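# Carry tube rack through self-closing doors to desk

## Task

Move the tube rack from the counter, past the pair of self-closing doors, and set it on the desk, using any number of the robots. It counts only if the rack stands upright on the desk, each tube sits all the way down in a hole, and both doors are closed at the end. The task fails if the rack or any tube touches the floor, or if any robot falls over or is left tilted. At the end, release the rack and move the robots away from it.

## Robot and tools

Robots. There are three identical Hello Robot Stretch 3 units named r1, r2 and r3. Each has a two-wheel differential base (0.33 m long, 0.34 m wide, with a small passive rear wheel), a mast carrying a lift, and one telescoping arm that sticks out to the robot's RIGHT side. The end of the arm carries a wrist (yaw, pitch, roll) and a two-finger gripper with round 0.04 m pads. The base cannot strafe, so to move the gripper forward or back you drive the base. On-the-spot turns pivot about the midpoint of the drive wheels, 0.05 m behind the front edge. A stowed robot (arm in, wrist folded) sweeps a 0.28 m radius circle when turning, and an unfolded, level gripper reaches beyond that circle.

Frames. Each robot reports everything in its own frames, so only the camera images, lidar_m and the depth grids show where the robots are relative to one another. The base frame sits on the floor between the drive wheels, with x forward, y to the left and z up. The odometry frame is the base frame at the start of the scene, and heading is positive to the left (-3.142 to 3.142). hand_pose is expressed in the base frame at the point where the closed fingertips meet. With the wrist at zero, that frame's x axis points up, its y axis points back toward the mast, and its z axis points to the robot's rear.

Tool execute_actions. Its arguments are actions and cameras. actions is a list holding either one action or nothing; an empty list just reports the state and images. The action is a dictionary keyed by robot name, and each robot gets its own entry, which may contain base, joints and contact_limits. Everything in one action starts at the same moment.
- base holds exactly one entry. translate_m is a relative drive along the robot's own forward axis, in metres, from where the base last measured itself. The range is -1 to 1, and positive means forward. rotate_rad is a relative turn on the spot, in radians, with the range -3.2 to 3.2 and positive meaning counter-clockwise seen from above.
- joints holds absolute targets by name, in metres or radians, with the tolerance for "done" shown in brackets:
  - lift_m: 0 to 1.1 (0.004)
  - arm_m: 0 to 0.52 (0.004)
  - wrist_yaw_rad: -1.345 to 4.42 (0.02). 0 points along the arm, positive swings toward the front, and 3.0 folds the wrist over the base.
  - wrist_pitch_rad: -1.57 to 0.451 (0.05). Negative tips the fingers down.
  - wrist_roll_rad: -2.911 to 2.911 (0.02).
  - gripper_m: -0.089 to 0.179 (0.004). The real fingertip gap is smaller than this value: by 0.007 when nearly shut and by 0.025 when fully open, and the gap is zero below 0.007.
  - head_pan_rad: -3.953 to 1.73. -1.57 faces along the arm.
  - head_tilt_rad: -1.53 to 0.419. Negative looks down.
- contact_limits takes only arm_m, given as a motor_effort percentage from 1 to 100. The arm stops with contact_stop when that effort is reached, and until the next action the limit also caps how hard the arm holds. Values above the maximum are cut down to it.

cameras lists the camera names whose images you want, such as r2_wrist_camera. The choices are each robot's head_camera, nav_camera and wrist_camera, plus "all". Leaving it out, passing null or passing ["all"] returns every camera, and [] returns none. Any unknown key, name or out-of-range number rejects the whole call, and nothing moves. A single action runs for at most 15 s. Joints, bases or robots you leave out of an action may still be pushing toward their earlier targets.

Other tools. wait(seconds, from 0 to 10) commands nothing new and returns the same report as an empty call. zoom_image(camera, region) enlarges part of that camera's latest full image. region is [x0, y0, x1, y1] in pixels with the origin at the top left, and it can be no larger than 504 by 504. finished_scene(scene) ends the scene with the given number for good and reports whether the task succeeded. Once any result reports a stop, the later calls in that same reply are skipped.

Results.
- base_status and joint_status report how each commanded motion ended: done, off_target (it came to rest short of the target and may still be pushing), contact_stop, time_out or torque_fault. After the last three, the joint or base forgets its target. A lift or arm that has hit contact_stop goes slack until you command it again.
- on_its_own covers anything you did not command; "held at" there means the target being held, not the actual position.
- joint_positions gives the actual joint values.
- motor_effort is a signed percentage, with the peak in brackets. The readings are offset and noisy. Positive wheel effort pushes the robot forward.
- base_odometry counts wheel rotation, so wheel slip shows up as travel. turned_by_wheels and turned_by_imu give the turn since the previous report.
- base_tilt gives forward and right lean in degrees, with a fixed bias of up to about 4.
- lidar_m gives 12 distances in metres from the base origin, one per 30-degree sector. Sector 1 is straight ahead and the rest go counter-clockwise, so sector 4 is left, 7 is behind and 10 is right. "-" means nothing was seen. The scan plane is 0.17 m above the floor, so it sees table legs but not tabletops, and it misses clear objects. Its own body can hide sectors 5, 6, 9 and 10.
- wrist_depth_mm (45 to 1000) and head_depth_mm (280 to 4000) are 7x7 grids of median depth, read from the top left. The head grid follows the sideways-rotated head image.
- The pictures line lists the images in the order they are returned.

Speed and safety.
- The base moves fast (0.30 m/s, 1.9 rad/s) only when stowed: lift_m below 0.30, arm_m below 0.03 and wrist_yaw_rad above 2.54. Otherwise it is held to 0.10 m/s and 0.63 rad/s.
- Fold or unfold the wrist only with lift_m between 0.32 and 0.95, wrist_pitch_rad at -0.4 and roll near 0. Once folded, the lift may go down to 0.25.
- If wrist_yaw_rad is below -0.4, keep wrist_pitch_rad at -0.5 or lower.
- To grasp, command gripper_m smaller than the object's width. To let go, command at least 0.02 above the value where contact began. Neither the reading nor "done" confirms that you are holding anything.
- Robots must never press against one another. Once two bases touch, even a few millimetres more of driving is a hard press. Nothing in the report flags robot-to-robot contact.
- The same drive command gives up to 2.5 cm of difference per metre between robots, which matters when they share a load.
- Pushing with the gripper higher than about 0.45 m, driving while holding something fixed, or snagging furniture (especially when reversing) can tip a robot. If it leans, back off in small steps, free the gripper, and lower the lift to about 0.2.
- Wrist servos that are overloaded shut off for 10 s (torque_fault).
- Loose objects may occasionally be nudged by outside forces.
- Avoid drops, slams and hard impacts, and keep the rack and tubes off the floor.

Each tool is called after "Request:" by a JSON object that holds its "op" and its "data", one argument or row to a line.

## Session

Request:
{"op": "execute_actions", "data": {
  "actions": []
}}

Scene clock: 0.00 s.
r1.base_odometry: x=+0.000 y=+0.000 heading=+0.000 (m, m, rad; r1's odometry frame)
r1.turned_by_wheels: +0.000 (rad since the last result)
r1.turned_by_imu: +0.000 (rad since the last result)
r1.base_tilt: forward=-0.7 right=+1.4 (deg)
r1.lidar_m: 1.17 1.97 2.09 2.58 2.12 1.55 0.87 0.73 0.73 0.83 1.03 1.02
r1.head_depth_mm: 1058 1055 1051 1044 1043 1038 1038 / 1163 1150 1155 1142 1139 1133 1128 / 1276 1271 1272 1260 1256 1256 1250 / 1431 1419 1406 1408 1400 1390 1388 / 1569 1608 1602 1596 1593 1569 1566 / 1672 1839 1838 1823 1818 1808 1794 / 1671 2148 2171 2141 2125 2143 2089
r1.base_status: not commanded
r1.joint_positions: lift_m=+0.466 arm_m=-0.002 wrist_yaw_rad=+2.814 wrist_pitch_rad=-0.533 wrist_roll_rad=+0.009 gripper_m=+0.037 head_pan_rad=+0.014 head_tilt_rad=-0.015
r1.joint_status: not commanded
r1.motor_effort: left_wheel=+0 right_wheel=-1 lift_m=+28 arm_m=+0 wrist_yaw_rad=-1 wrist_pitch_rad=+6 wrist_roll_rad=+0 gripper_m=+1 head_pan_rad=+0 head_tilt_rad=+2 (%)
r1.hand_pose: x=+0.0459 y=+0.0541 z=+0.4542 quat_wxyz=(+0.296, +0.706, +0.071, +0.640) (m; r1's base frame)
r1.wrist_depth_mm: - - - - - - - / - - - - - - - / - - - - - - - / - 896 899 900 887 880 867 / 757 - 768 761 776 751 752 / 662 - - 655 - 647 639 / 581 573 596 579 575 573 567
r2.base_odometry: x=+0.000 y=+0.000 heading=+0.000 (m, m, rad; r2's odometry frame)
r2.turned_by_wheels: +0.000 (rad since the last result)
r2.turned_by_imu: +0.000 (rad since the last result)
r2.base_tilt: forward=+3.3 right=+1.6 (deg)
r2.lidar_m: 2.04 1.25 1.11 1.59 1.00 0.90 0.91 1.11 2.14 2.97 2.47 2.22
r2.head_depth_mm: 2008 2044 2043 2049 2085 2078 2079 / 2070 2107 2148 2135 2160 2182 2122 / 2132 2195 2216 2224 2257 2257 2143 / 2141 2296 2306 2303 2333 2387 2128 / 2165 2379 2404 2433 2445 2467 2103 / 2158 2473 2487 2528 2547 2544 2032 / 2146 2547 2558 2588 1828 1733 1742
r2.base_status: not commanded
r2.joint_positions: lift_m=+0.303 arm_m=-0.003 wrist_yaw_rad=+2.975 wrist_pitch_rad=-0.644 wrist_roll_rad=-0.017 gripper_m=+0.037 head_pan_rad=+0.015 head_tilt_rad=+0.002
r2.joint_status: not commanded
r2.motor_effort: left_wheel=+0 right_wheel=+0 lift_m=+19 arm_m=+1 wrist_yaw_rad=+0 wrist_pitch_rad=+3 wrist_roll_rad=+0 gripper_m=+0 head_pan_rad=-1 head_tilt_rad=+2 (%)
r2.hand_pose: x=+0.0105 y=+0.0458 z=+0.2689 quat_wxyz=(+0.278, +0.681, +0.169, +0.656) (m; r2's base frame)
r2.wrist_depth_mm: 816 - - - - - - / 821 - 839 837 857 877 874 / 679 668 707 696 688 710 713 / 553 570 578 586 581 601 581 / 492 511 - - 501 502 505 / - - - - 453 443 450 / - - - - 391 396 397
r3.base_odometry: x=+0.000 y=+0.000 heading=+0.000 (m, m, rad; r3's odometry frame)
r3.turned_by_wheels: +0.000 (rad since the last result)
r3.turned_by_imu: +0.000 (rad since the last result)
r3.base_tilt: forward=+1.6 right=+0.0 (deg)
r3.lidar_m: 0.95 0.97 1.24 1.93 1.51 2.14 2.21 2.32 2.90 2.06 1.48 1.01
r3.head_depth_mm: 912 913 912 914 915 913 912 / 909 909 907 907 909 905 906 / 905 903 902 905 905 906 904 / 894 900 899 900 899 896 900 / 892 895 896 895 896 895 894 / 891 891 894 894 890 890 893 / 888 887 889 887 887 891 888
r3.base_status: not commanded
r3.joint_positions: lift_m=+0.331 arm_m=-0.003 wrist_yaw_rad=+3.129 wrist_pitch_rad=-0.533 wrist_roll_rad=+0.006 gripper_m=+0.037 head_pan_rad=-0.012 head_tilt_rad=-0.023
r3.joint_status: not commanded
r3.motor_effort: left_wheel=+0 right_wheel=+0 lift_m=+27 arm_m=+1 wrist_yaw_rad=+0 wrist_pitch_rad=+4 wrist_roll_rad=+0 gripper_m=+0 head_pan_rad=+1 head_tilt_rad=+1 (%)
r3.hand_pose: x=-0.0187 y=+0.0663 z=+0.3192 quat_wxyz=(+0.191, +0.685, +0.182, +0.679) (m; r3's base frame)
r3.wrist_depth_mm: - - - - - - - / 909 938 - 995 - - 988 / 741 747 - 787 800 842 874 / 619 641 643 670 677 683 711 / 540 550 - 580 578 596 597 / 485 - - - 509 510 517 / - - - - 443 456 455
pictures: r1_head_camera (sideways: a quarter turn clockwise sets it upright), r1_nav_camera (sideways: a quarter turn counterclockwise sets it upright), r1_wrist_camera, r2_head_camera (sideways: a quarter turn clockwise sets it upright), r2_nav_camera (sideways: a quarter turn counterclockwise sets it upright), r2_wrist_camera, r3_head_camera (sideways: a quarter turn clockwise sets it upright), r3_nav_camera (sideways: a quarter turn counterclockwise sets it upright), r3_wrist_camera
Images, in order (width x height): r1_head_camera 896x504, r1_nav_camera 672x504, r1_wrist_camera 644x364, r2_head_camera 896x504, r2_nav_camera 672x504, r2_wrist_camera 644x364, r3_head_camera 896x504, r3_nav_camera 672x504, r3_wrist_camera 644x364.

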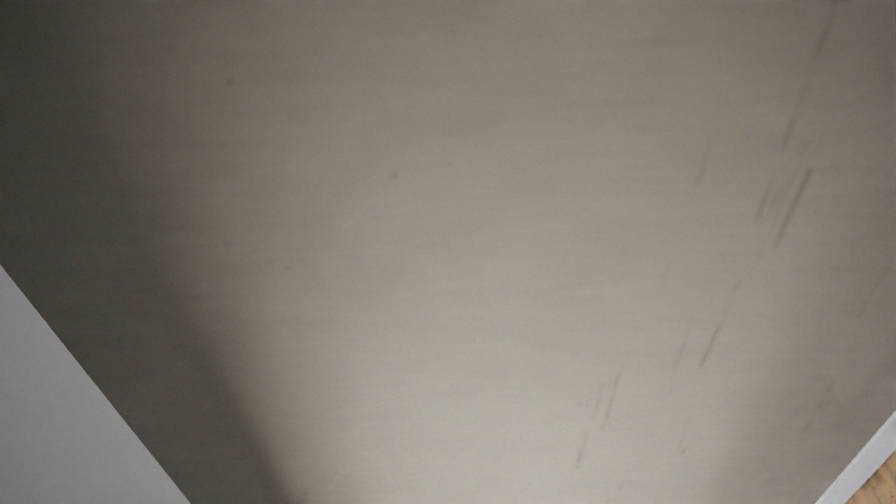

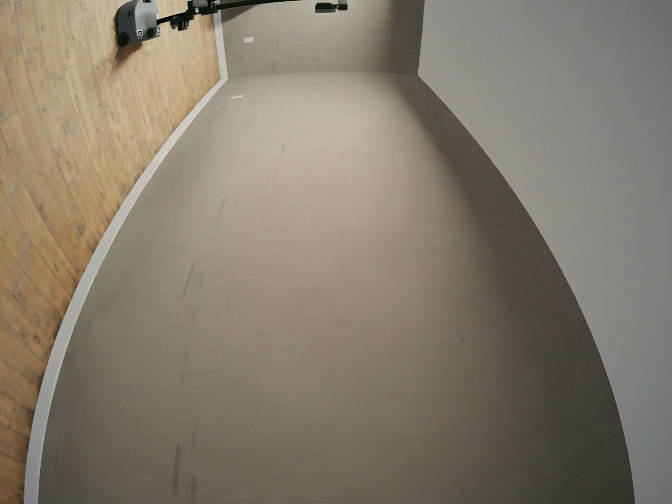

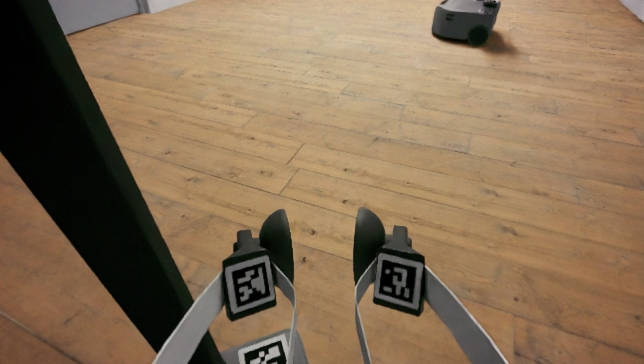

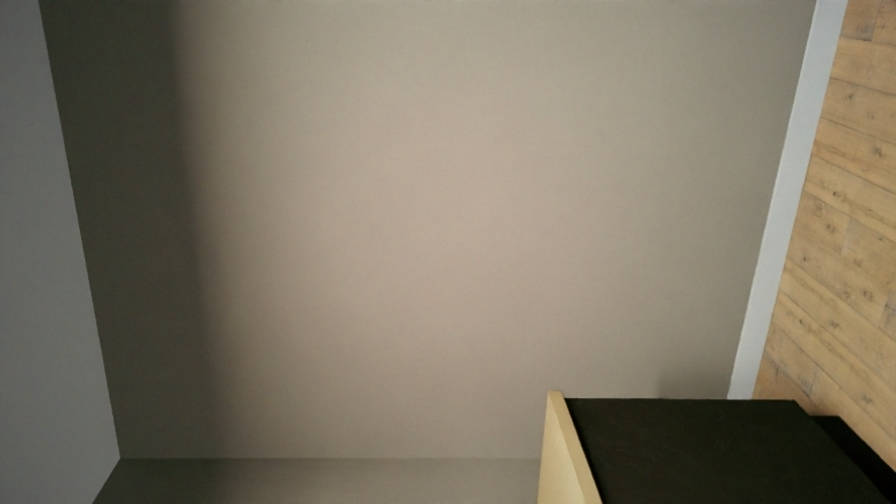

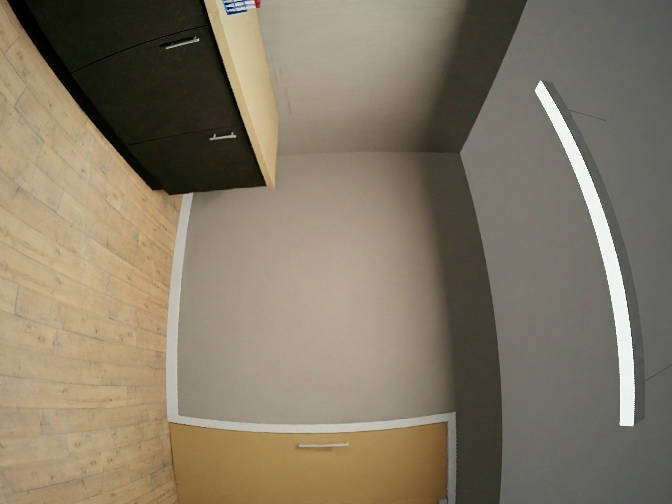

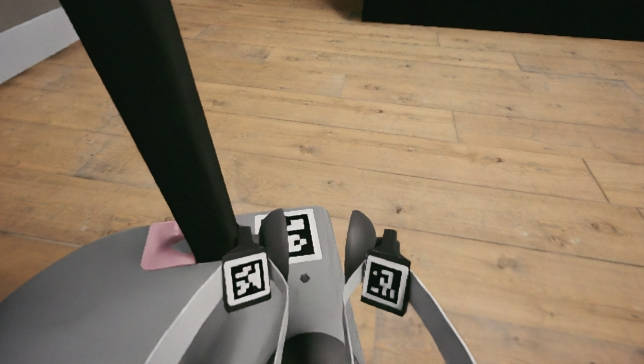

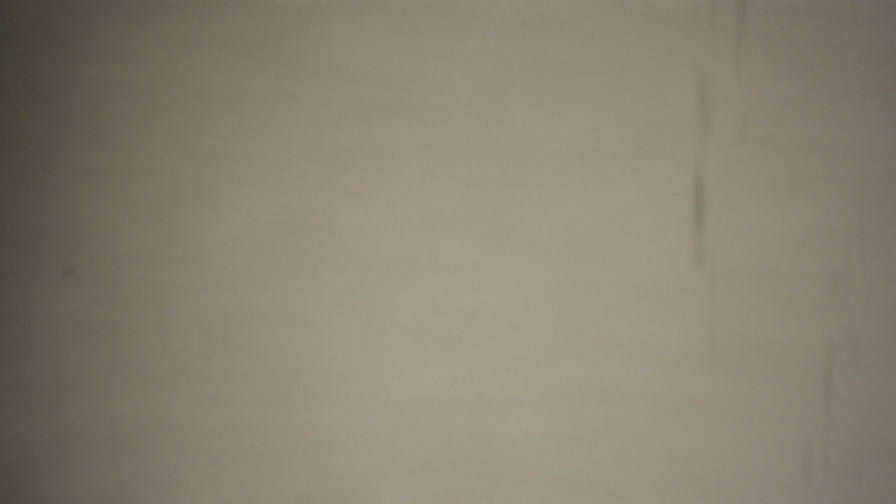

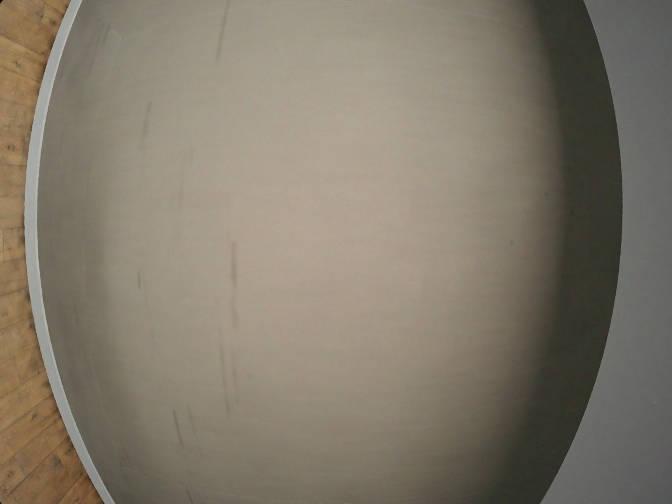

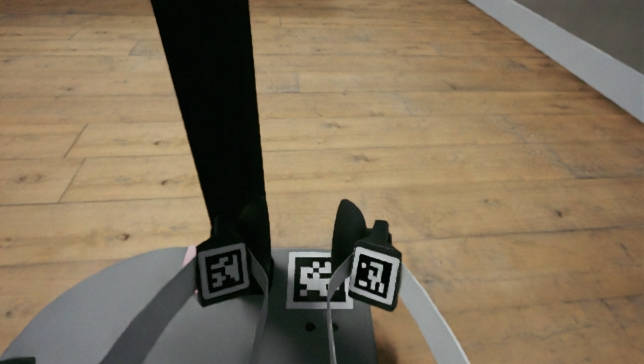

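Request:
{"op": "execute_actions", "data": {
  "actions": [
    {"r1": {"joints": {"head_pan_rad": -3.9, "head_tilt_rad": -0.3, "lift_m": 0.28}}, "r3": {"joints": {"head_pan_rad": -3.0, "head_tilt_rad": -0.3, "lift_m": 0.28}}, "r2": {"joints": {"head_pan_rad": 1.0, "head_tilt_rad": -0.35}}}
  ],
  "cameras": ["r1_nav_camera", "r3_nav_camera", "r2_nav_camera", "r2_head_camera", "r3_head_camera"]
}}

Scene clock: 22.90 s.
r1.base_odometry: x=+0.000 y=+0.000 heading=+0.000 (m, m, rad; r1's odometry frame)
r1.turned_by_wheels: +0.000 (rad since the last result)
r1.turned_by_imu: +0.002 (rad since the last result)
r1.base_tilt: forward=-0.8 right=+1.3 (deg)
r1.lidar_m: 1.17 1.96 2.09 2.58 2.12 1.55 0.86 0.73 0.73 0.83 1.03 1.03
r1.head_depth_mm: - - - - - - - / 1856 1932 2048 2134 2268 2116 1567 / 1857 1965 2050 2174 2274 2055 1572 / 1874 1953 2049 2161 2272 2070 1558 / 1882 1952 2045 2153 2268 2072 1576 / 1884 1955 2059 2157 2258 2098 1569 / 1880 1950 2011 2038 2028 1926 1594
r1.base_status: not commanded
r1.joint_positions: lift_m=+0.280 arm_m=-0.002 wrist_yaw_rad=+2.814 wrist_pitch_rad=-0.533 wrist_roll_rad=+0.009 gripper_m=+0.037 head_pan_rad=-3.893 head_tilt_rad=-0.296
r1.joint_status: all done
r1.motor_effort: left_wheel=-1(1) right_wheel=-1(0) lift_m=+18(23) arm_m=+0(0) wrist_yaw_rad=+1(1) wrist_pitch_rad=+6(6) wrist_roll_rad=+0(0) gripper_m=+0(0) head_pan_rad=-3(38) head_tilt_rad=-1(20) (%)
r1.hand_pose: x=+0.0458 y=+0.0540 z=+0.2681 quat_wxyz=(+0.296, +0.706, +0.072, +0.640) (m; r1's base frame)
r1.wrist_depth_mm: - - - - - - - / - - 992 973 951 954 948 / - 764 755 746 741 738 740 / - 615 619 612 606 602 603 / 523 - 538 516 527 508 508 / 466 - - 447 - 441 439 / - - - 399 391 390 388
r2.base_odometry: x=+0.000 y=+0.000 heading=+0.000 (m, m, rad; r2's odometry frame)
r2.turned_by_wheels: +0.000 (rad since the last result)
r2.turned_by_imu: -0.001 (rad since the last result)
r2.base_tilt: forward=+3.3 right=+1.6 (deg)
r2.lidar_m: 2.04 1.25 1.11 1.59 1.00 0.91 0.91 1.10 2.14 2.97 2.47 2.23
r2.head_depth_mm: 1629 1756 1821 1286 1418 1593 1420 / 1590 1719 1771 1256 1365 1504 1420 / 1566 1680 1740 1231 1325 1461 1419 / 1535 1652 1707 1200 1287 1404 1421 / 1518 1621 1684 1162 1252 1364 1425 / 1489 1582 1649 1151 1239 1587 1414 / 1467 1547 1657 1767 1911 1758 1420
r2.base_status: not commanded
r2.joint_positions: lift_m=+0.303 arm_m=-0.003 wrist_yaw_rad=+2.975 wrist_pitch_rad=-0.644 wrist_roll_rad=-0.017 gripper_m=+0.037 head_pan_rad=+0.993 head_tilt_rad=-0.345
r2.joint_status: all done
r2.motor_effort: left_wheel=+0(0) right_wheel=+0(0) lift_m=+19(19) arm_m=+0(0) wrist_yaw_rad=+0(1) wrist_pitch_rad=+3(3) wrist_roll_rad=+0(0) gripper_m=+0(1) head_pan_rad=+4(43) head_tilt_rad=-1(19) (%)
r2.hand_pose: x=+0.0105 y=+0.0458 z=+0.2689 quat_wxyz=(+0.278, +0.681, +0.169, +0.656) (m; r2's base frame)
r2.wrist_depth_mm: 857 - - - - - - / 810 - 842 841 857 863 900 / 674 665 683 695 698 711 698 / 574 570 571 578 590 589 597 / 482 515 - - 495 506 516 / - - - - 450 446 453 / - - - - 394 397 401
r3.base_odometry: x=+0.000 y=+0.000 heading=+0.000 (m, m, rad; r3's odometry frame)
r3.turned_by_wheels: +0.000 (rad since the last result)
r3.turned_by_imu: +0.000 (rad since the last result)
r3.base_tilt: forward=+1.6 right=+0.1 (deg)
r3.lidar_m: 0.95 0.97 1.24 1.93 1.51 2.14 2.21 2.32 2.90 2.05 1.49 1.01
r3.head_depth_mm: 1906 1995 2108 2206 2310 2081 1625 / 1934 2024 2118 2248 2354 2084 1620 / 1953 2057 2146 2248 2387 2079 1627 / 2010 2110 2208 2332 2452 2093 1624 / 2069 2175 2280 2413 2528 2085 1616 / 2097 2181 2321 2440 2571 2093 1615 / 2097 2219 2343 2452 2579 2092 1617
r3.base_status: not commanded
r3.joint_positions: lift_m=+0.280 arm_m=-0.003 wrist_yaw_rad=+3.129 wrist_pitch_rad=-0.534 wrist_roll_rad=+0.006 gripper_m=+0.037 head_pan_rad=-2.993 head_tilt_rad=-0.296
r3.joint_status: all done
r3.motor_effort: left_wheel=+1(0) right_wheel=-1(1) lift_m=+24(25) arm_m=+0(1) wrist_yaw_rad=+0(0) wrist_pitch_rad=+4(4) wrist_roll_rad=-1(1) gripper_m=+0(0) head_pan_rad=-4(44) head_tilt_rad=-2(21) (%)
r3.hand_pose: x=-0.0187 y=+0.0662 z=+0.2678 quat_wxyz=(+0.191, +0.685, +0.182, +0.679) (m; r3's base frame)
r3.wrist_depth_mm: - - - - - - - / 807 846 - 877 910 965 935 / 645 675 - 699 714 744 751 / 548 553 567 587 600 602 624 / 492 - - - 507 515 528 / - - - - 450 451 463 / - - - - 395 403 406
pictures: r1_nav_camera (sideways: a quarter turn counterclockwise sets it upright), r2_head_camera (sideways: a quarter turn clockwise sets it upright), r2_nav_camera (sideways: a quarter turn counterclockwise sets it upright), r3_head_camera (sideways: a quarter turn clockwise sets it upright), r3_nav_camera (sideways: a quarter turn counterclockwise sets it upright)
Images, in order (width x height): r1_nav_camera 672x504, r2_head_camera 896x504, r2_nav_camera 672x504, r3_head_camera 896x504, r3_nav_camera 672x504.

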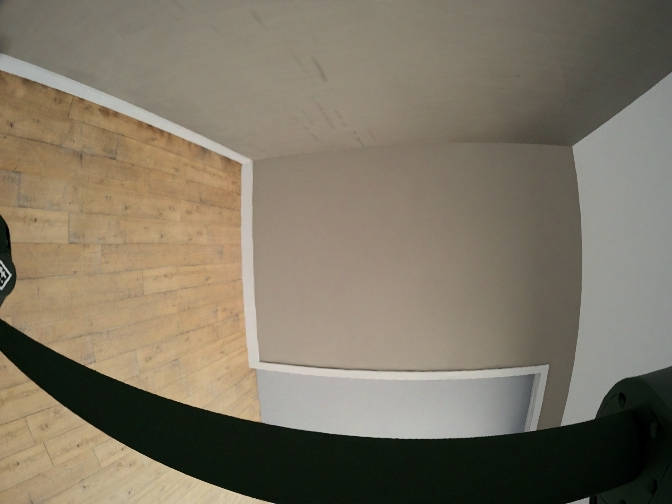

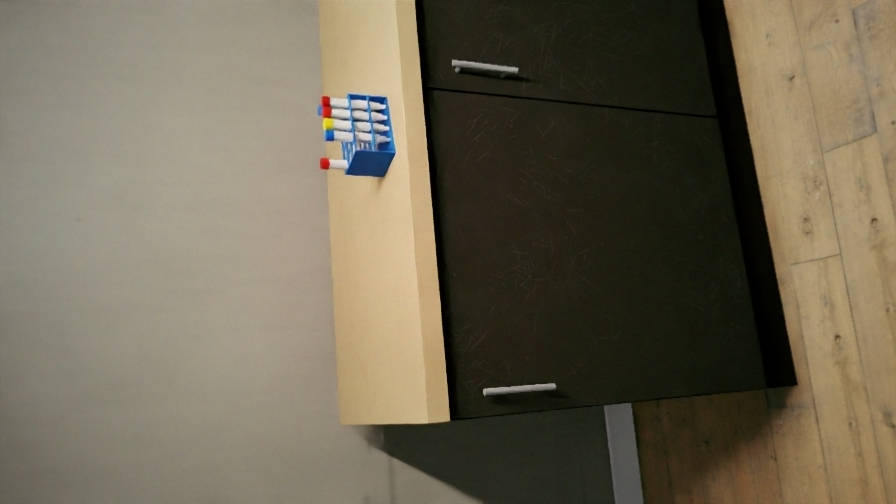

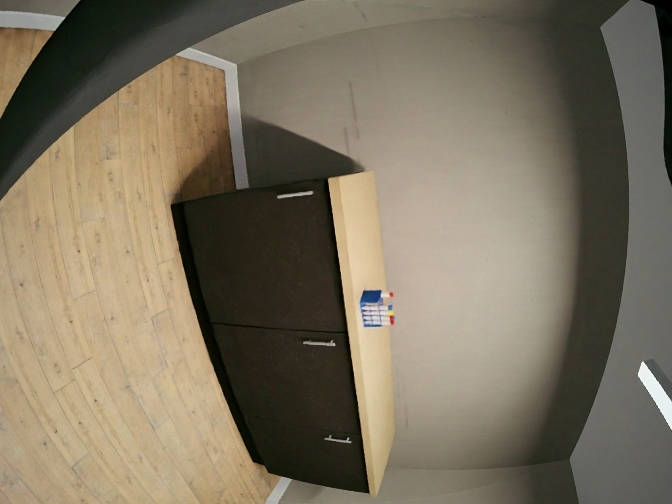

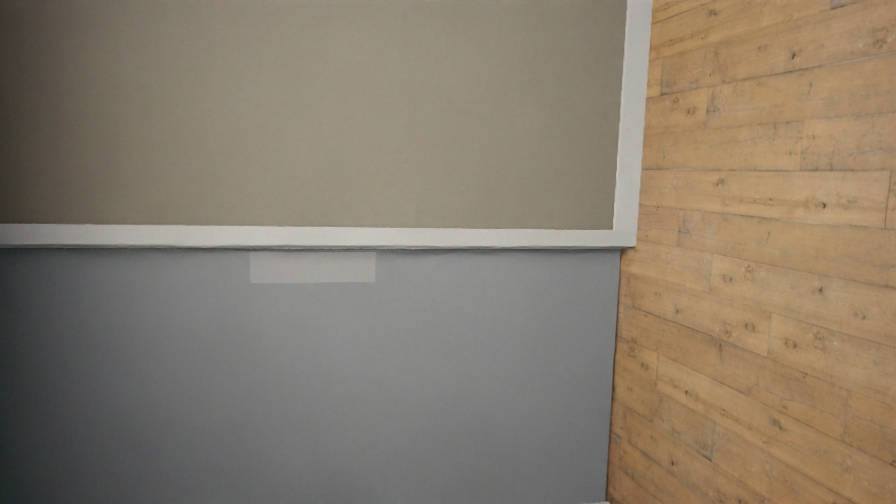

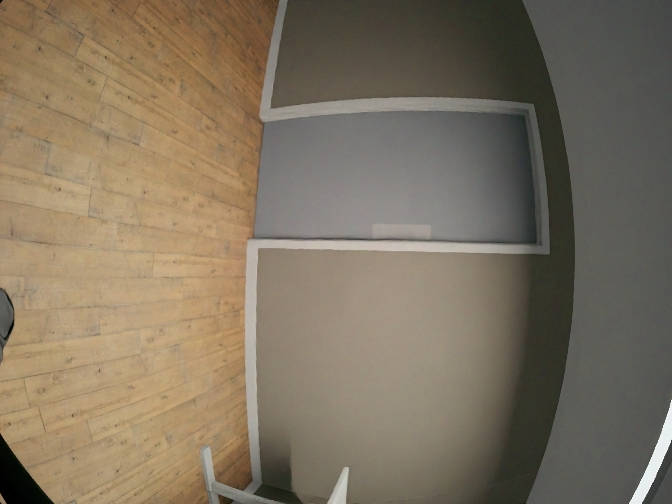

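Request:
{"op": "zoom_image", "data": {
  "camera": "r2_head_camera",
  "region": [280, 60, 440, 210]
}}

Region (280, 60, 440, 210) of r2_head_camera's 896x504 image, scaled by 3.150, with more detail than that image has; it fills the top 472 rows of this view, and the rest is white.

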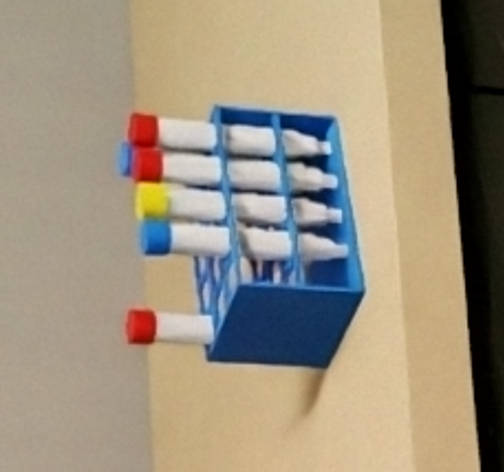

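Request:
{"op": "execute_actions", "data": {
  "actions": [
    {"r1": {"base": {"rotate_rad": -1.71}, "joints": {"head_pan_rad": -3.14, "head_tilt_rad": -0.6}}, "r3": {"base": {"rotate_rad": 0.319}, "joints": {"head_pan_rad": -3.14, "head_tilt_rad": -0.6}}, "r2": {"base": {"rotate_rad": 0.595}, "joints": {"lift_m": 0.28, "head_pan_rad": 0.0, "head_tilt_rad": -0.6}}}
  ],
  "cameras": []
}}

Request:
{"op": "execute_actions", "data": {
  "actions": [
    {"r1": {"base": {"translate_m": -0.95}}, "r3": {"base": {"translate_m": -1.0}}, "r2": {"base": {"translate_m": 0.747}}}
  ],
  "cameras": []
}}

Request:
{"op": "execute_actions", "data": {
  "actions": [
    {"r1": {"base": {"translate_m": -0.94}}, "r3": {"base": {"translate_m": -0.85}}, "r2": {"base": {"rotate_rad": 0.80}, "joints": {"lift_m": 0.9, "wrist_pitch_rad": -0.4}}}
  ],
  "cameras": ["r3_nav_camera", "r1_nav_camera", "r2_head_camera"]
}}

Scene clock: 145.23 s.
r1.base_odometry: x=+0.000 y=+0.000 heading=-1.710 (m, m, rad; r1's odometry frame)
r1.turned_by_wheels: -1.710 (rad since the last result)
r1.turned_by_imu: -1.748 (rad since the last result)
r1.base_tilt: forward=-0.7 right=+1.3 (deg)
r1.lidar_m: 0.78 1.04 1.03 1.09 1.59 2.07 2.82 2.15 2.11 0.96 0.74 0.73
r1.head_depth_mm: 3457 3741 3781 2489 1855 1492 1234 / 3644 3970 3773 2525 1893 1490 1241 / 3677 - 3867 2542 1885 1501 1238 / 3182 3479 3637 2546 1894 1505 1242 / 2831 3024 3269 2570 1900 1507 1249 / 2458 2658 2889 2590 1924 1523 1257 / 2263 2465 2616 2636 1925 1537 1263
r1.base_status: done
r1.joint_positions: lift_m=+0.280 arm_m=-0.002 wrist_yaw_rad=+2.814 wrist_pitch_rad=-0.533 wrist_roll_rad=+0.009 gripper_m=+0.037 head_pan_rad=-3.147 head_tilt_rad=-0.593
r1.joint_status: all done
r1.motor_effort: left_wheel=+2(10) right_wheel=-4(11) lift_m=+18(19) arm_m=+0(0) wrist_yaw_rad=-1(0) wrist_pitch_rad=+6(6) wrist_roll_rad=+0(0) gripper_m=+1(1) head_pan_rad=+3(37) head_tilt_rad=-3(22) (%)
r1.hand_pose: x=+0.0458 y=+0.0540 z=+0.2681 quat_wxyz=(+0.296, +0.706, +0.072, +0.640) (m; r1's base frame)
r1.wrist_depth_mm: - - - - 942 887 836 / - - 977 975 970 916 877 / - 763 758 748 738 746 736 / - 613 618 614 610 609 602 / 527 - 535 517 528 511 510 / 468 - - 446 - 444 440 / - - - 400 392 391 387
r2.base_odometry: x=+0.000 y=+0.000 heading=+0.595 (m, m, rad; r2's odometry frame)
r2.turned_by_wheels: +0.595 (rad since the last result)
r2.turned_by_imu: +0.592 (rad since the last result)
r2.base_tilt: forward=+3.1 right=+1.8 (deg)
r2.lidar_m: 1.21 1.11 1.45 0.98 0.91 0.92 1.17 2.51 2.98 2.40 2.23 1.85
r2.head_depth_mm: 2216 1659 1904 2087 1685 1409 1207 / 2014 1527 1713 1950 1679 1411 1220 / 1916 1438 1564 1794 1686 1412 1211 / 1814 1354 1444 1643 1704 1407 1219 / 1727 1267 1329 1505 1653 1419 1211 / 1630 1164 1237 1373 1563 1419 1221 / 1535 1181 1155 1272 1435 1420 1220
r2.base_status: done
r2.joint_positions: lift_m=+0.280 arm_m=-0.003 wrist_yaw_rad=+2.975 wrist_pitch_rad=-0.644 wrist_roll_rad=-0.017 gripper_m=+0.037 head_pan_rad=+0.007 head_tilt_rad=-0.593
r2.joint_status: all done
r2.motor_effort: left_wheel=-2(7) right_wheel=+2(9) lift_m=+15(14) arm_m=+0(0) wrist_yaw_rad=+1(1) wrist_pitch_rad=+4(4) wrist_roll_rad=+0(0) gripper_m=+0(0) head_pan_rad=-3(42) head_tilt_rad=-3(17) (%)
r2.hand_pose: x=+0.0104 y=+0.0457 z=+0.2458 quat_wxyz=(+0.278, +0.681, +0.170, +0.656) (m; r2's base frame)
r2.wrist_depth_mm: 698 - 927 - - - 899 / 708 - 791 803 809 811 844 / 636 618 650 651 640 655 663 / 528 541 544 549 549 549 560 / 468 - - - 482 475 480 / - - - - 424 423 425 / - - - - 370 370 375
r3.base_odometry: x=+0.000 y=+0.000 heading=+0.319 (m, m, rad; r3's odometry frame)
r3.turned_by_wheels: +0.319 (rad since the last result)
r3.turned_by_imu: +0.323 (rad since the last result)
r3.base_tilt: forward=+1.6 right=+0.1 (deg)
r3.lidar_m: 0.95 1.08 1.81 1.51 2.20 2.22 2.21 2.54 2.09 1.97 1.11 0.95
r3.head_depth_mm: 1836 1988 2201 2344 1874 1508 1276 / 1921 2086 2297 2423 1874 1521 1284 / 1998 2197 2423 2441 1860 1514 1283 / 2059 2259 2525 2451 1873 1519 1280 / 2133 2328 2610 2470 1884 1532 1290 / 2176 2398 2655 2445 1881 1526 1287 / 2179 2432 2727 2464 1894 1522 1287
r3.base_status: done
r3.joint_positions: lift_m=+0.280 arm_m=-0.003 wrist_yaw_rad=+3.129 wrist_pitch_rad=-0.534 wrist_roll_rad=+0.006 gripper_m=+0.037 head_pan_rad=-3.133 head_tilt_rad=-0.593
r3.joint_status: all done
r3.motor_effort: left_wheel=-4(13) right_wheel=+2(6) lift_m=+23(24) arm_m=+1(0) wrist_yaw_rad=+0(0) wrist_pitch_rad=+4(4) wrist_roll_rad=+0(0) gripper_m=-1(0) head_pan_rad=-3(19) head_tilt_rad=-3(23) (%)
r3.hand_pose: x=-0.0187 y=+0.0662 z=+0.2678 quat_wxyz=(+0.191, +0.685, +0.182, +0.679) (m; r3's base frame)
r3.wrist_depth_mm: - - - - - - - / 820 824 - 889 923 946 983 / 652 660 - 700 708 727 750 / 555 559 571 588 595 611 617 / 489 - - - 510 519 529 / - - - - 451 451 461 / - - - - 393 403 405
pictures: none
No camera images: the call's "cameras" was empty. Leave "cameras" out to get every camera's image.

Scene clock: 150.27 s.
r1.base_odometry: x=+0.132 y=+0.941 heading=-1.710 (m, m, rad; r1's odometry frame)
r1.turned_by_wheels: +0.000 (rad since the last result)
r1.turned_by_imu: -0.004 (rad since the last result)
r1.base_tilt: forward=-0.8 right=+1.3 (deg)
r1.lidar_m: 1.61 1.60 1.56 1.66 2.42 1.11 1.27 1.68 1.57 1.68 1.55 1.51
r1.head_depth_mm: 908 2910 3178 2462 1882 1484 1237 / 2915 3148 3342 1417 1473 1404 1240 / 2807 3134 3339 2540 1656 1436 1248 / 2391 2654 2890 2551 1890 1508 1246 / 2078 2235 2412 2450 1914 1511 1252 / 1845 1975 2131 2250 1921 1523 1252 / 1659 1765 1867 2058 1923 1528 1267
r1.base_status: done
r1.joint_positions: lift_m=+0.280 arm_m=-0.002 wrist_yaw_rad=+2.814 wrist_pitch_rad=-0.534 wrist_roll_rad=+0.009 gripper_m=+0.037 head_pan_rad=-3.147 head_tilt_rad=-0.594
r1.joint_status: not commanded
r1.motor_effort: left_wheel=+2(6) right_wheel=-5(14) lift_m=+19(18) arm_m=+0(0) wrist_yaw_rad=+0(1) wrist_pitch_rad=+6(7) wrist_roll_rad=+0(0) gripper_m=+1(0) head_pan_rad=+2(4) head_tilt_rad=-3(3) (%)
r1.hand_pose: x=+0.0458 y=+0.0539 z=+0.2680 quat_wxyz=(+0.296, +0.706, +0.072, +0.640) (m; r1's base frame)
r1.wrist_depth_mm: - - - - - - - / - - 965 958 962 957 937 / - 764 757 749 741 743 734 / - 619 611 613 603 606 608 / 526 - 535 517 530 512 504 / 464 - - 445 - 442 440 / - - - 396 393 389 392
r2.base_odometry: x=+0.619 y=+0.419 heading=+0.595 (m, m, rad; r2's odometry frame)
r2.turned_by_wheels: +0.000 (rad since the last result)
r2.turned_by_imu: +0.004 (rad since the last result)
r2.base_tilt: forward=+3.2 right=+1.7 (deg)
r2.lidar_m: 0.57 0.53 0.53 0.66 1.34 1.36 1.74 3.53 2.85 1.92 1.79 0.87
r2.head_depth_mm: 1479 1245 916 1038 1293 1416 1211 / 1376 1250 838 923 1114 1349 1213 / 1292 1252 836 823 975 1189 1212 / 1199 1247 842 745 869 1033 1212 / 1131 1192 838 680 784 915 1148 / 1073 1141 844 654 712 826 969 / 1009 1093 844 633 654 744 867
r2.base_status: done
r2.joint_positions: lift_m=+0.280 arm_m=-0.003 wrist_yaw_rad=+2.975 wrist_pitch_rad=-0.644 wrist_roll_rad=-0.017 gripper_m=+0.037 head_pan_rad=+0.007 head_tilt_rad=-0.593
r2.joint_status: not commanded
r2.motor_effort: left_wheel=-1(4) right_wheel=+2(8) lift_m=+16(15) arm_m=+0(0) wrist_yaw_rad=+0(1) wrist_pitch_rad=+4(4) wrist_roll_rad=+0(0) gripper_m=+0(0) head_pan_rad=-3(4) head_tilt_rad=-2(1) (%)
r2.hand_pose: x=+0.0104 y=+0.0457 z=+0.2458 quat_wxyz=(+0.278, +0.681, +0.170, +0.656) (m; r2's base frame)
r2.wrist_depth_mm: 960 - - 961 570 475 404 / 782 - 806 808 698 536 436 / 621 616 652 651 651 620 516 / 520 519 548 550 563 569 532 / 475 - - - 485 479 474 / - - - - 417 418 419 / - - - - 371 372 378
r3.base_odometry: x=-0.950 y=-0.313 heading=+0.319 (m, m, rad; r3's odometry frame)
r3.turned_by_wheels: +0.000 (rad since the last result)
r3.turned_by_imu: -0.003 (rad since the last result)
r3.base_tilt: forward=+1.7 right=+0.1 (deg)
r3.lidar_m: 1.92 2.18 1.83 1.80 1.47 1.24 1.22 1.49 2.34 1.04 2.27 1.93
r3.head_depth_mm: 1040 1115 1210 1329 1501 1505 1270 / 1096 1197 1318 1456 1605 1524 1279 / 1122 1229 1365 1520 1687 1520 1278 / 1155 1271 1408 1583 1762 1528 1284 / 1197 1316 1459 1648 1824 1521 1286 / 1224 1352 1519 1721 1855 1530 1284 / 1267 1404 1577 1772 1884 1531 1287
r3.base_status: done
r3.joint_positions: lift_m=+0.280 arm_m=-0.003 wrist_yaw_rad=+3.129 wrist_pitch_rad=-0.534 wrist_roll_rad=+0.006 gripper_m=+0.037 head_pan_rad=-3.133 head_tilt_rad=-0.594
r3.joint_status: not commanded
r3.motor_effort: left_wheel=-2(14) right_wheel=+2(5) lift_m=+24(24) arm_m=+1(0) wrist_yaw_rad=+1(0) wrist_pitch_rad=+4(4) wrist_roll_rad=-1(1) gripper_m=-1(0) head_pan_rad=-4(3) head_tilt_rad=-3(3) (%)
r3.hand_pose: x=-0.0187 y=+0.0662 z=+0.2678 quat_wxyz=(+0.191, +0.685, +0.182, +0.679) (m; r3's base frame)
r3.wrist_depth_mm: - - - - - - - / 806 830 - 875 891 913 937 / 645 673 - 703 721 730 750 / 554 563 567 584 597 613 626 / 485 - - - 508 515 528 / - - - - 453 447 455 / - - - - 393 403 406
pictures: none
No camera images: the call's "cameras" was empty. Leave "cameras" out to get every camera's image.

Scene clock: 156.73 s.
r1.base_odometry: x=+0.262 y=+1.872 heading=-1.710 (m, m, rad; r1's odometry frame)
r1.turned_by_wheels: +0.000 (rad since the last result)
r1.turned_by_imu: -0.004 (rad since the last result)
r1.base_tilt: forward=-0.7 right=+1.3 (deg)
r1.lidar_m: 2.44 2.14 2.10 2.22 2.51 2.06 1.39 0.62 0.62 1.18 1.60 2.29
r1.head_depth_mm: 2095 2246 2494 2384 1860 1480 1234 / 2155 2398 2651 2508 1866 1489 1235 / 1864 2059 2288 2395 1871 1489 1245 / 1592 1721 1902 2091 1877 1504 1248 / 1389 1480 1625 1760 1840 1509 1250 / 1223 1306 1395 1512 1635 1522 1249 / 1098 1161 1238 1329 1409 1466 1262
r1.base_status: done
r1.joint_positions: lift_m=+0.280 arm_m=-0.002 wrist_yaw_rad=+2.814 wrist_pitch_rad=-0.534 wrist_roll_rad=+0.009 gripper_m=+0.037 head_pan_rad=-3.147 head_tilt_rad=-0.594
r1.joint_status: not commanded
r1.motor_effort: left_wheel=+2(8) right_wheel=-5(15) lift_m=+19(18) arm_m=+0(0) wrist_yaw_rad=-1(1) wrist_pitch_rad=+7(6) wrist_roll_rad=+0(0) gripper_m=+0(1) head_pan_rad=+3(3) head_tilt_rad=-3(3) (%)
r1.hand_pose: x=+0.0458 y=+0.0539 z=+0.2680 quat_wxyz=(+0.296, +0.706, +0.072, +0.640) (m; r1's base frame)
r1.wrist_depth_mm: - - - - - - - / - - 978 977 964 959 938 / - 750 755 754 739 733 735 / - 609 618 611 605 612 599 / 520 - 526 516 528 510 510 / 460 - - 446 - 442 439 / - - - 400 392 389 389
r2.base_odometry: x=+0.619 y=+0.419 heading=+1.395 (m, m, rad; r2's odometry frame)
r2.turned_by_wheels: +0.800 (rad since the last result)
r2.turned_by_imu: +0.798 (rad since the last result)
r2.base_tilt: forward=+3.2 right=+1.7 (deg)
r2.lidar_m: 0.53 0.57 1.35 1.34 1.48 2.34 3.54 2.20 1.80 1.35 0.66 0.53
r2.head_depth_mm: 961 1046 640 607 654 768 937 / 975 1059 733 608 667 792 970 / 990 1081 838 629 686 816 1006 / 1011 1102 837 630 704 842 1049 / 1032 1131 837 659 726 873 1147 / 1053 1143 844 655 745 902 1172 / 1071 1198 846 656 766 934 1200
r2.base_status: done
r2.joint_positions: lift_m=+0.900 arm_m=-0.003 wrist_yaw_rad=+2.975 wrist_pitch_rad=-0.421 wrist_roll_rad=-0.017 gripper_m=+0.037 head_pan_rad=+0.007 head_tilt_rad=-0.593
r2.joint_status: all done
r2.motor_effort: left_wheel=-2(7) right_wheel=+3(7) lift_m=+24(28) arm_m=+0(0) wrist_yaw_rad=+1(1) wrist_pitch_rad=+7(8) wrist_roll_rad=+0(0) gripper_m=+0(0) head_pan_rad=-2(4) head_tilt_rad=-3(3) (%)
r2.hand_pose: x=+0.0160 y=+0.0789 z=+0.9117 quat_wxyz=(+0.205, +0.695, +0.092, +0.683) (m; r2's base frame)
r2.wrist_depth_mm: - - - - - - - / - - - - - - - / - - - - - - - / - - - - - - 574 / - - - - - - 576 / - - - - - - 572 / - - - - - 850 566
r3.base_odometry: x=-1.757 y=-0.580 heading=+0.319 (m, m, rad; r3's odometry frame)
r3.turned_by_wheels: +0.000 (rad since the last result)
r3.turned_by_imu: -0.003 (rad since the last result)
r3.base_tilt: forward=+1.6 right=-0.1 (deg)
r3.lidar_m: 0.70 2.40 1.92 0.87 0.48 0.43 0.48 0.54 0.90 2.43 2.75 0.63
r3.head_depth_mm: 366 398 438 486 546 623 727 / 376 410 452 503 569 653 765 / 386 423 467 523 591 685 809 / 396 435 483 543 618 720 860 / 408 449 500 564 648 757 915 / 420 464 519 587 679 801 977 / 433 480 539 614 714 847 1048
r3.base_status: done
r3.joint_positions: lift_m=+0.280 arm_m=-0.003 wrist_yaw_rad=+3.129 wrist_pitch_rad=-0.534 wrist_roll_rad=+0.006 gripper_m=+0.037 head_pan_rad=-3.133 head_tilt_rad=-0.594
r3.joint_status: not commanded
r3.motor_effort: left_wheel=-3(13) right_wheel=+2(5) lift_m=+24(24) arm_m=+0(1) wrist_yaw_rad=+0(0) wrist_pitch_rad=+4(4) wrist_roll_rad=-1(1) gripper_m=+1(1) head_pan_rad=-4(4) head_tilt_rad=-2(3) (%)
r3.hand_pose: x=-0.0187 y=+0.0662 z=+0.2678 quat_wxyz=(+0.191, +0.685, +0.182, +0.679) (m; r3's base frame)
r3.wrist_depth_mm: 413 522 - - - - - / 419 558 - 882 897 904 954 / 426 576 - 690 701 738 749 / 427 546 574 575 595 602 625 / 457 - - - 513 511 539 / - - - - 454 458 455 / - - - - 390 399 405
pictures: r1_nav_camera (sideways: a quarter turn counterclockwise sets it upright), r2_head_camera (sideways: a quarter turn clockwise sets it upright), r3_nav_camera (sideways: a quarter turn counterclockwise sets it upright)
Images, in order (width x height): r1_nav_camera 672x504, r2_head_camera 896x504, r3_nav_camera 672x504.

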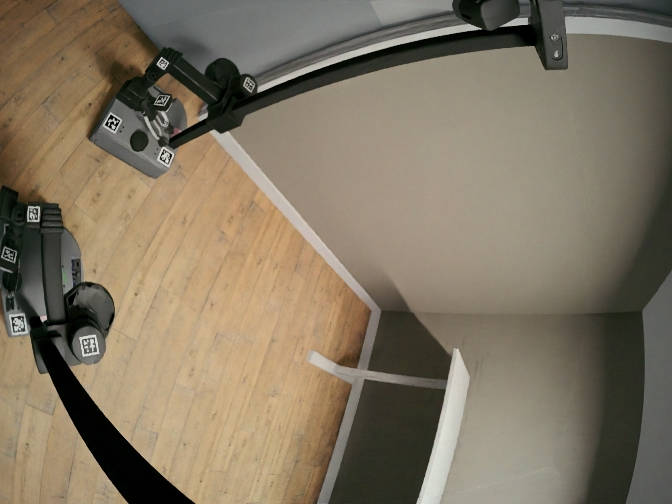

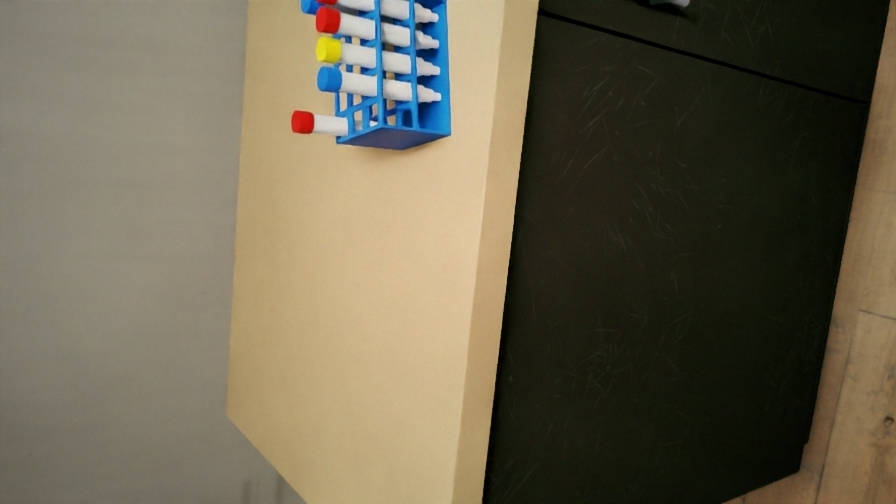

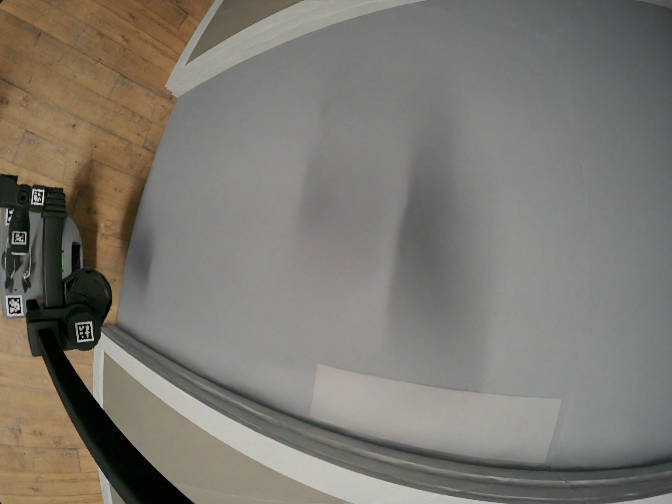

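Request:
{"op": "execute_actions", "data": {
  "actions": [
    {"r1": {"base": {"rotate_rad": 0.984}}, "r3": {"joints": {"lift_m": 0.32, "head_tilt_rad": -0.9}}, "r2": {"joints": {"wrist_yaw_rad": 1.57, "gripper_m": 0.179, "wrist_roll_rad": 0.0, "head_pan_rad": -0.3, "head_tilt_rad": -0.7}}}
  ],
  "cameras": []
}}

Request:
{"op": "execute_actions", "data": {
  "actions": [
    {"r3": {"base": {"translate_m": -0.75}}, "r2": {"joints": {"wrist_pitch_rad": 0.0, "lift_m": 0.85}}}
  ],
  "cameras": ["r3_nav_camera", "r2_wrist_camera", "r2_head_camera"]
}}

Scene clock: 171.83 s.
r1.base_odometry: x=+0.262 y=+1.872 heading=-0.726 (m, m, rad; r1's odometry frame)
r1.turned_by_wheels: +0.984 (rad since the last result)
r1.turned_by_imu: +1.009 (rad since the last result)
r1.base_tilt: forward=-0.7 right=+1.2 (deg)
r1.lidar_m: 2.09 2.19 2.18 2.05 1.46 0.64 0.62 1.16 1.51 2.29 2.40 2.17
r1.head_depth_mm: 488 652 737 831 1314 1446 1228 / 483 1003 1114 1237 1007 1154 1114 / 908 1008 1119 1260 1351 1013 1093 / 920 1012 1123 1263 1406 946 1146 / 916 1014 1127 1260 1442 1513 1254 / 922 1013 1121 1260 1435 1517 1258 / 921 1015 1122 1259 1437 1526 1258
r1.base_status: done
r1.joint_positions: lift_m=+0.280 arm_m=-0.002 wrist_yaw_rad=+2.814 wrist_pitch_rad=-0.534 wrist_roll_rad=+0.009 gripper_m=+0.037 head_pan_rad=-3.147 head_tilt_rad=-0.594
r1.joint_status: not commanded
r1.motor_effort: left_wheel=-2(8) right_wheel=+4(13) lift_m=+18(18) arm_m=+0(0) wrist_yaw_rad=-1(0) wrist_pitch_rad=+7(7) wrist_roll_rad=+0(0) gripper_m=+1(1) head_pan_rad=+4(3) head_tilt_rad=-2(3) (%)
r1.hand_pose: x=+0.0458 y=+0.0539 z=+0.2680 quat_wxyz=(+0.296, +0.706, +0.072, +0.640) (m; r1's base frame)
r1.wrist_depth_mm: - - - - - - - / - - 979 974 945 967 936 / - 760 756 745 748 749 736 / - 615 620 609 613 606 600 / 524 - 539 515 526 512 508 / 462 - - 446 - 441 437 / - - - 398 394 390 388
r2.base_odometry: x=+0.619 y=+0.419 heading=+1.395 (m, m, rad; r2's odometry frame)
r2.turned_by_wheels: +0.000 (rad since the last result)
r2.turned_by_imu: -0.001 (rad since the last result)
r2.base_tilt: forward=+3.2 right=+1.6 (deg)
r2.lidar_m: 0.53 0.57 1.35 1.34 1.48 2.33 3.54 2.21 1.80 1.35 0.66 0.53
r2.head_depth_mm: 1050 930 692 690 844 1081 1166 / 1032 927 694 675 822 1051 1163 / 1019 931 647 665 808 1018 1168 / 1011 940 625 654 784 966 1150 / 1008 938 631 610 773 966 1168 / 997 944 701 611 755 938 1168 / 988 943 700 613 738 916 1158
r2.base_status: not commanded
r2.joint_positions: lift_m=+0.900 arm_m=-0.003 wrist_yaw_rad=+1.573 wrist_pitch_rad=-0.421 wrist_roll_rad=-0.007 gripper_m=+0.179 head_pan_rad=-0.293 head_tilt_rad=-0.691
r2.joint_status: all done
r2.motor_effort: left_wheel=-1(2) right_wheel=+3(3) lift_m=+23(23) arm_m=+0(0) wrist_yaw_rad=-4(5) wrist_pitch_rad=+7(7) wrist_roll_rad=+4(5) gripper_m=+1(85) head_pan_rad=-3(27) head_tilt_rad=-2(11) (%)
r2.hand_pose: x=+0.2026 y=-0.1416 z=+0.9117 quat_wxyz=(+0.595, +0.592, -0.381, +0.387) (m; r2's base frame)
r2.wrist_depth_mm: - - 906 451 911 889 877 / 478 451 458 459 465 475 479 / 524 503 484 460 447 410 394 / 604 562 540 519 494 469 455 / - 629 607 579 552 521 500 / - 719 706 661 642 616 560 / - - 815 787 710 683 631
r3.base_odometry: x=-1.757 y=-0.580 heading=+0.319 (m, m, rad; r3's odometry frame)
r3.turned_by_wheels: +0.000 (rad since the last result)
r3.turned_by_imu: +0.000 (rad since the last result)
r3.base_tilt: forward=+1.6 right=+0.0 (deg)
r3.lidar_m: 0.56 2.42 1.92 0.87 0.48 0.43 0.48 0.54 0.90 2.43 2.77 0.63
r3.head_depth_mm: 391 445 519 622 775 947 1101 / 402 460 537 647 818 1107 - / 413 475 558 680 870 1176 - / 424 490 582 714 926 1235 1177 / 438 507 605 750 990 1257 1162 / 451 526 631 791 1059 1292 1152 / 466 547 661 836 1143 1292 1148
r3.base_status: not commanded
r3.joint_positions: lift_m=+0.320 arm_m=-0.003 wrist_yaw_rad=+3.129 wrist_pitch_rad=-0.534 wrist_roll_rad=+0.006 gripper_m=+0.037 head_pan_rad=-3.133 head_tilt_rad=-0.889
r3.joint_status: all done
r3.motor_effort: left_wheel=-3(2) right_wheel=+2(1) lift_m=+29(31) arm_m=+1(0) wrist_yaw_rad=+0(0) wrist_pitch_rad=+4(4) wrist_roll_rad=-1(1) gripper_m=+0(1) head_pan_rad=-3(3) head_tilt_rad=-5(24) (%)
r3.hand_pose: x=-0.0187 y=+0.0662 z=+0.3074 quat_wxyz=(+0.191, +0.685, +0.182, +0.679) (m; r3's base frame)
r3.wrist_depth_mm: 411 526 - - - - - / 420 554 - 966 969 - - / 421 585 - 776 780 814 842 / 427 583 623 654 640 682 672 / 475 530 - 559 569 574 582 / 469 - - - 491 494 500 / - - - - 436 444 447
pictures: none
No camera images: the call's "cameras" was empty. Leave "cameras" out to get every camera's image.

Scene clock: 180.37 s.
r1.base_odometry: x=+0.262 y=+1.872 heading=-0.726 (m, m, rad; r1's odometry frame)
r1.turned_by_wheels: +0.000 (rad since the last result)
r1.turned_by_imu: +0.002 (rad since the last result)
r1.base_tilt: forward=-0.7 right=+1.3 (deg)
r1.lidar_m: 2.10 2.19 2.18 2.06 1.46 1.08 1.33 1.27 1.51 2.29 2.39 2.16
r1.head_depth_mm: 882 945 1046 1175 1345 1463 1228 / 2884 3134 3387 2275 1444 1456 1241 / 2834 3178 3441 2408 1776 1491 1245 / 1121 1605 1756 1757 1744 1501 1239 / 1346 1457 1601 1684 1798 1509 1243 / 1242 1338 1461 1585 1721 1513 1258 / 1157 1246 1337 1455 1575 1530 1259
r1.base_status: not commanded
r1.joint_positions: lift_m=+0.280 arm_m=-0.002 wrist_yaw_rad=+2.814 wrist_pitch_rad=-0.534 wrist_roll_rad=+0.009 gripper_m=+0.037 head_pan_rad=-3.147 head_tilt_rad=-0.594
r1.joint_status: not commanded
r1.motor_effort: left_wheel=-3(2) right_wheel=+3(4) lift_m=+18(19) arm_m=+0(0) wrist_yaw_rad=+0(0) wrist_pitch_rad=+6(6) wrist_roll_rad=+0(1) gripper_m=+1(1) head_pan_rad=+3(3) head_tilt_rad=-2(3) (%)
r1.hand_pose: x=+0.0458 y=+0.0539 z=+0.2680 quat_wxyz=(+0.296, +0.706, +0.072, +0.640) (m; r1's base frame)
r1.wrist_depth_mm: - - - - - - - / - - 989 963 972 955 951 / - 756 755 750 751 742 738 / - 622 615 611 606 601 599 / 524 - 534 513 527 512 508 / 462 - - 446 - 441 443 / - - - 395 392 389 389
r2.base_odometry: x=+0.619 y=+0.419 heading=+1.395 (m, m, rad; r2's odometry frame)
r2.turned_by_wheels: +0.000 (rad since the last result)
r2.turned_by_imu: -0.002 (rad since the last result)
r2.base_tilt: forward=+3.2 right=+1.7 (deg)
r2.lidar_m: 0.53 0.57 1.35 1.34 1.48 2.34 3.53 2.20 1.80 1.35 0.66 0.53
r2.head_depth_mm: 1043 930 690 691 843 1081 1187 / 1036 929 694 674 822 1050 1163 / 1029 929 650 664 810 1010 1169 / 1014 937 624 652 788 1026 1167 / 1004 942 628 612 770 967 1167 / 997 944 700 611 755 936 1169 / 988 948 700 611 737 914 1157
r2.base_status: not commanded
r2.joint_positions: lift_m=+0.850 arm_m=-0.003 wrist_yaw_rad=+1.573 wrist_pitch_rad=-0.025 wrist_roll_rad=-0.007 gripper_m=+0.179 head_pan_rad=-0.293 head_tilt_rad=-0.691
r2.joint_status: all done
r2.motor_effort: left_wheel=-2(2) right_wheel=+3(3) lift_m=+15(24) arm_m=+0(0) wrist_yaw_rad=-3(4) wrist_pitch_rad=+8(8) wrist_roll_rad=+4(4) gripper_m=+0(1) head_pan_rad=-4(3) head_tilt_rad=-4(3) (%)
r2.hand_pose: x=+0.2342 y=-0.1415 z=+0.9585 quat_wxyz=(+0.508, +0.505, -0.491, +0.496) (m; r2's base frame)
r2.wrist_depth_mm: - - - - - 951 929 / - - - - - 995 942 / - - - 493 - - 957 / - 599 622 502 661 651 677 / 518 483 470 435 421 413 389 / 539 503 495 479 452 448 422 / 558 532 506 488 469 459 429
r3.base_odometry: x=-2.469 y=-0.815 heading=+0.319 (m, m, rad; r3's odometry frame)
r3.turned_by_wheels: +0.000 (rad since the last result)
r3.turned_by_imu: -0.002 (rad since the last result)
r3.base_tilt: forward=+1.7 right=+0.0 (deg)
r3.lidar_m: 1.30 0.40 0.39 0.87 0.99 0.38 0.28 0.27 0.28 0.38 2.57 3.49
r3.head_depth_mm: 290 328 400 519 823 1272 1153 / - 308 371 469 636 983 - / - 296 345 428 562 797 - / - 289 322 394 504 703 975 / - - 302 364 456 614 865 / - - 295 338 418 545 779 / - - 284 316 385 490 675
r3.base_status: translate_m off_target (by the wheels' count: -0.7499 of -0.7500)
r3.joint_positions: lift_m=+0.320 arm_m=-0.003 wrist_yaw_rad=+3.130 wrist_pitch_rad=-0.534 wrist_roll_rad=+0.006 gripper_m=+0.037 head_pan_rad=-3.134 head_tilt_rad=-0.895
r3.joint_status: not commanded
r3.on_its_own: left_wheel is at rest, and its effort (-21) is outside its rest range (-18 to +18)
r3.motor_effort: left_wheel=-21(72) right_wheel=-17(48) lift_m=+28(29) arm_m=+0(0) wrist_yaw_rad=+0(1) wrist_pitch_rad=+5(4) wrist_roll_rad=-1(1) gripper_m=-1(1) head_pan_rad=-3(5) head_tilt_rad=-2(5) (%)
r3.hand_pose: x=-0.0187 y=+0.0661 z=+0.3074 quat_wxyz=(+0.192, +0.685, +0.182, +0.679) (m; r3's base frame)
r3.wrist_depth_mm: - 996 948 905 831 633 331 / 874 895 - 946 938 583 351 / 710 747 - 782 774 549 382 / 605 607 620 646 652 485 427 / 515 540 - 561 563 538 545 / 473 - - - 499 495 511 / - - - - 436 434 446
pictures: r2_head_camera (sideways: a quarter turn clockwise sets it upright), r2_wrist_camera, r3_nav_camera (sideways: a quarter turn counterclockwise sets it upright)
Images, in order (width x height): r2_head_camera 896x504, r2_wrist_camera 644x364, r3_nav_camera 672x504.

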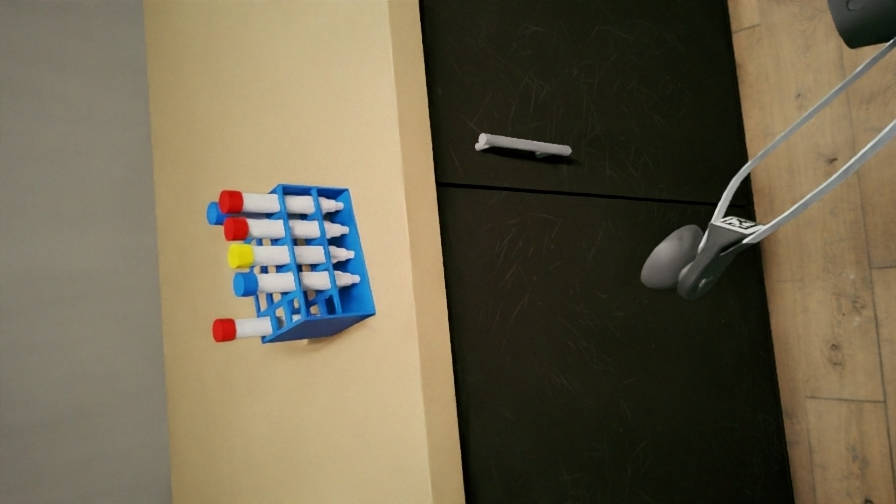

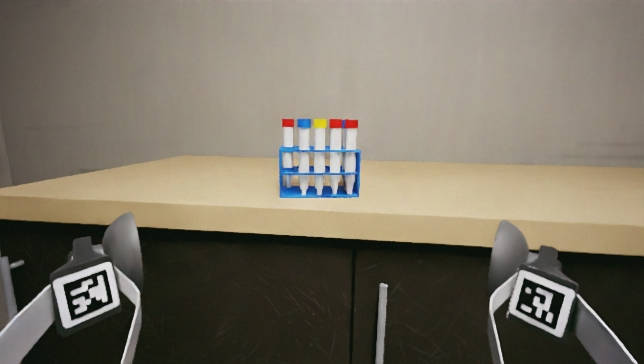

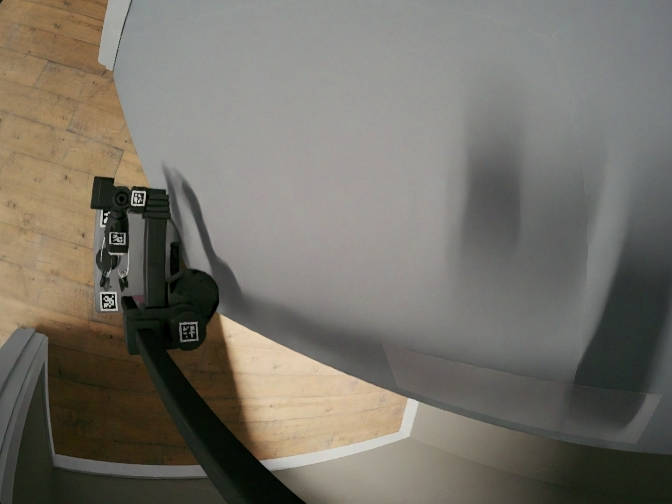

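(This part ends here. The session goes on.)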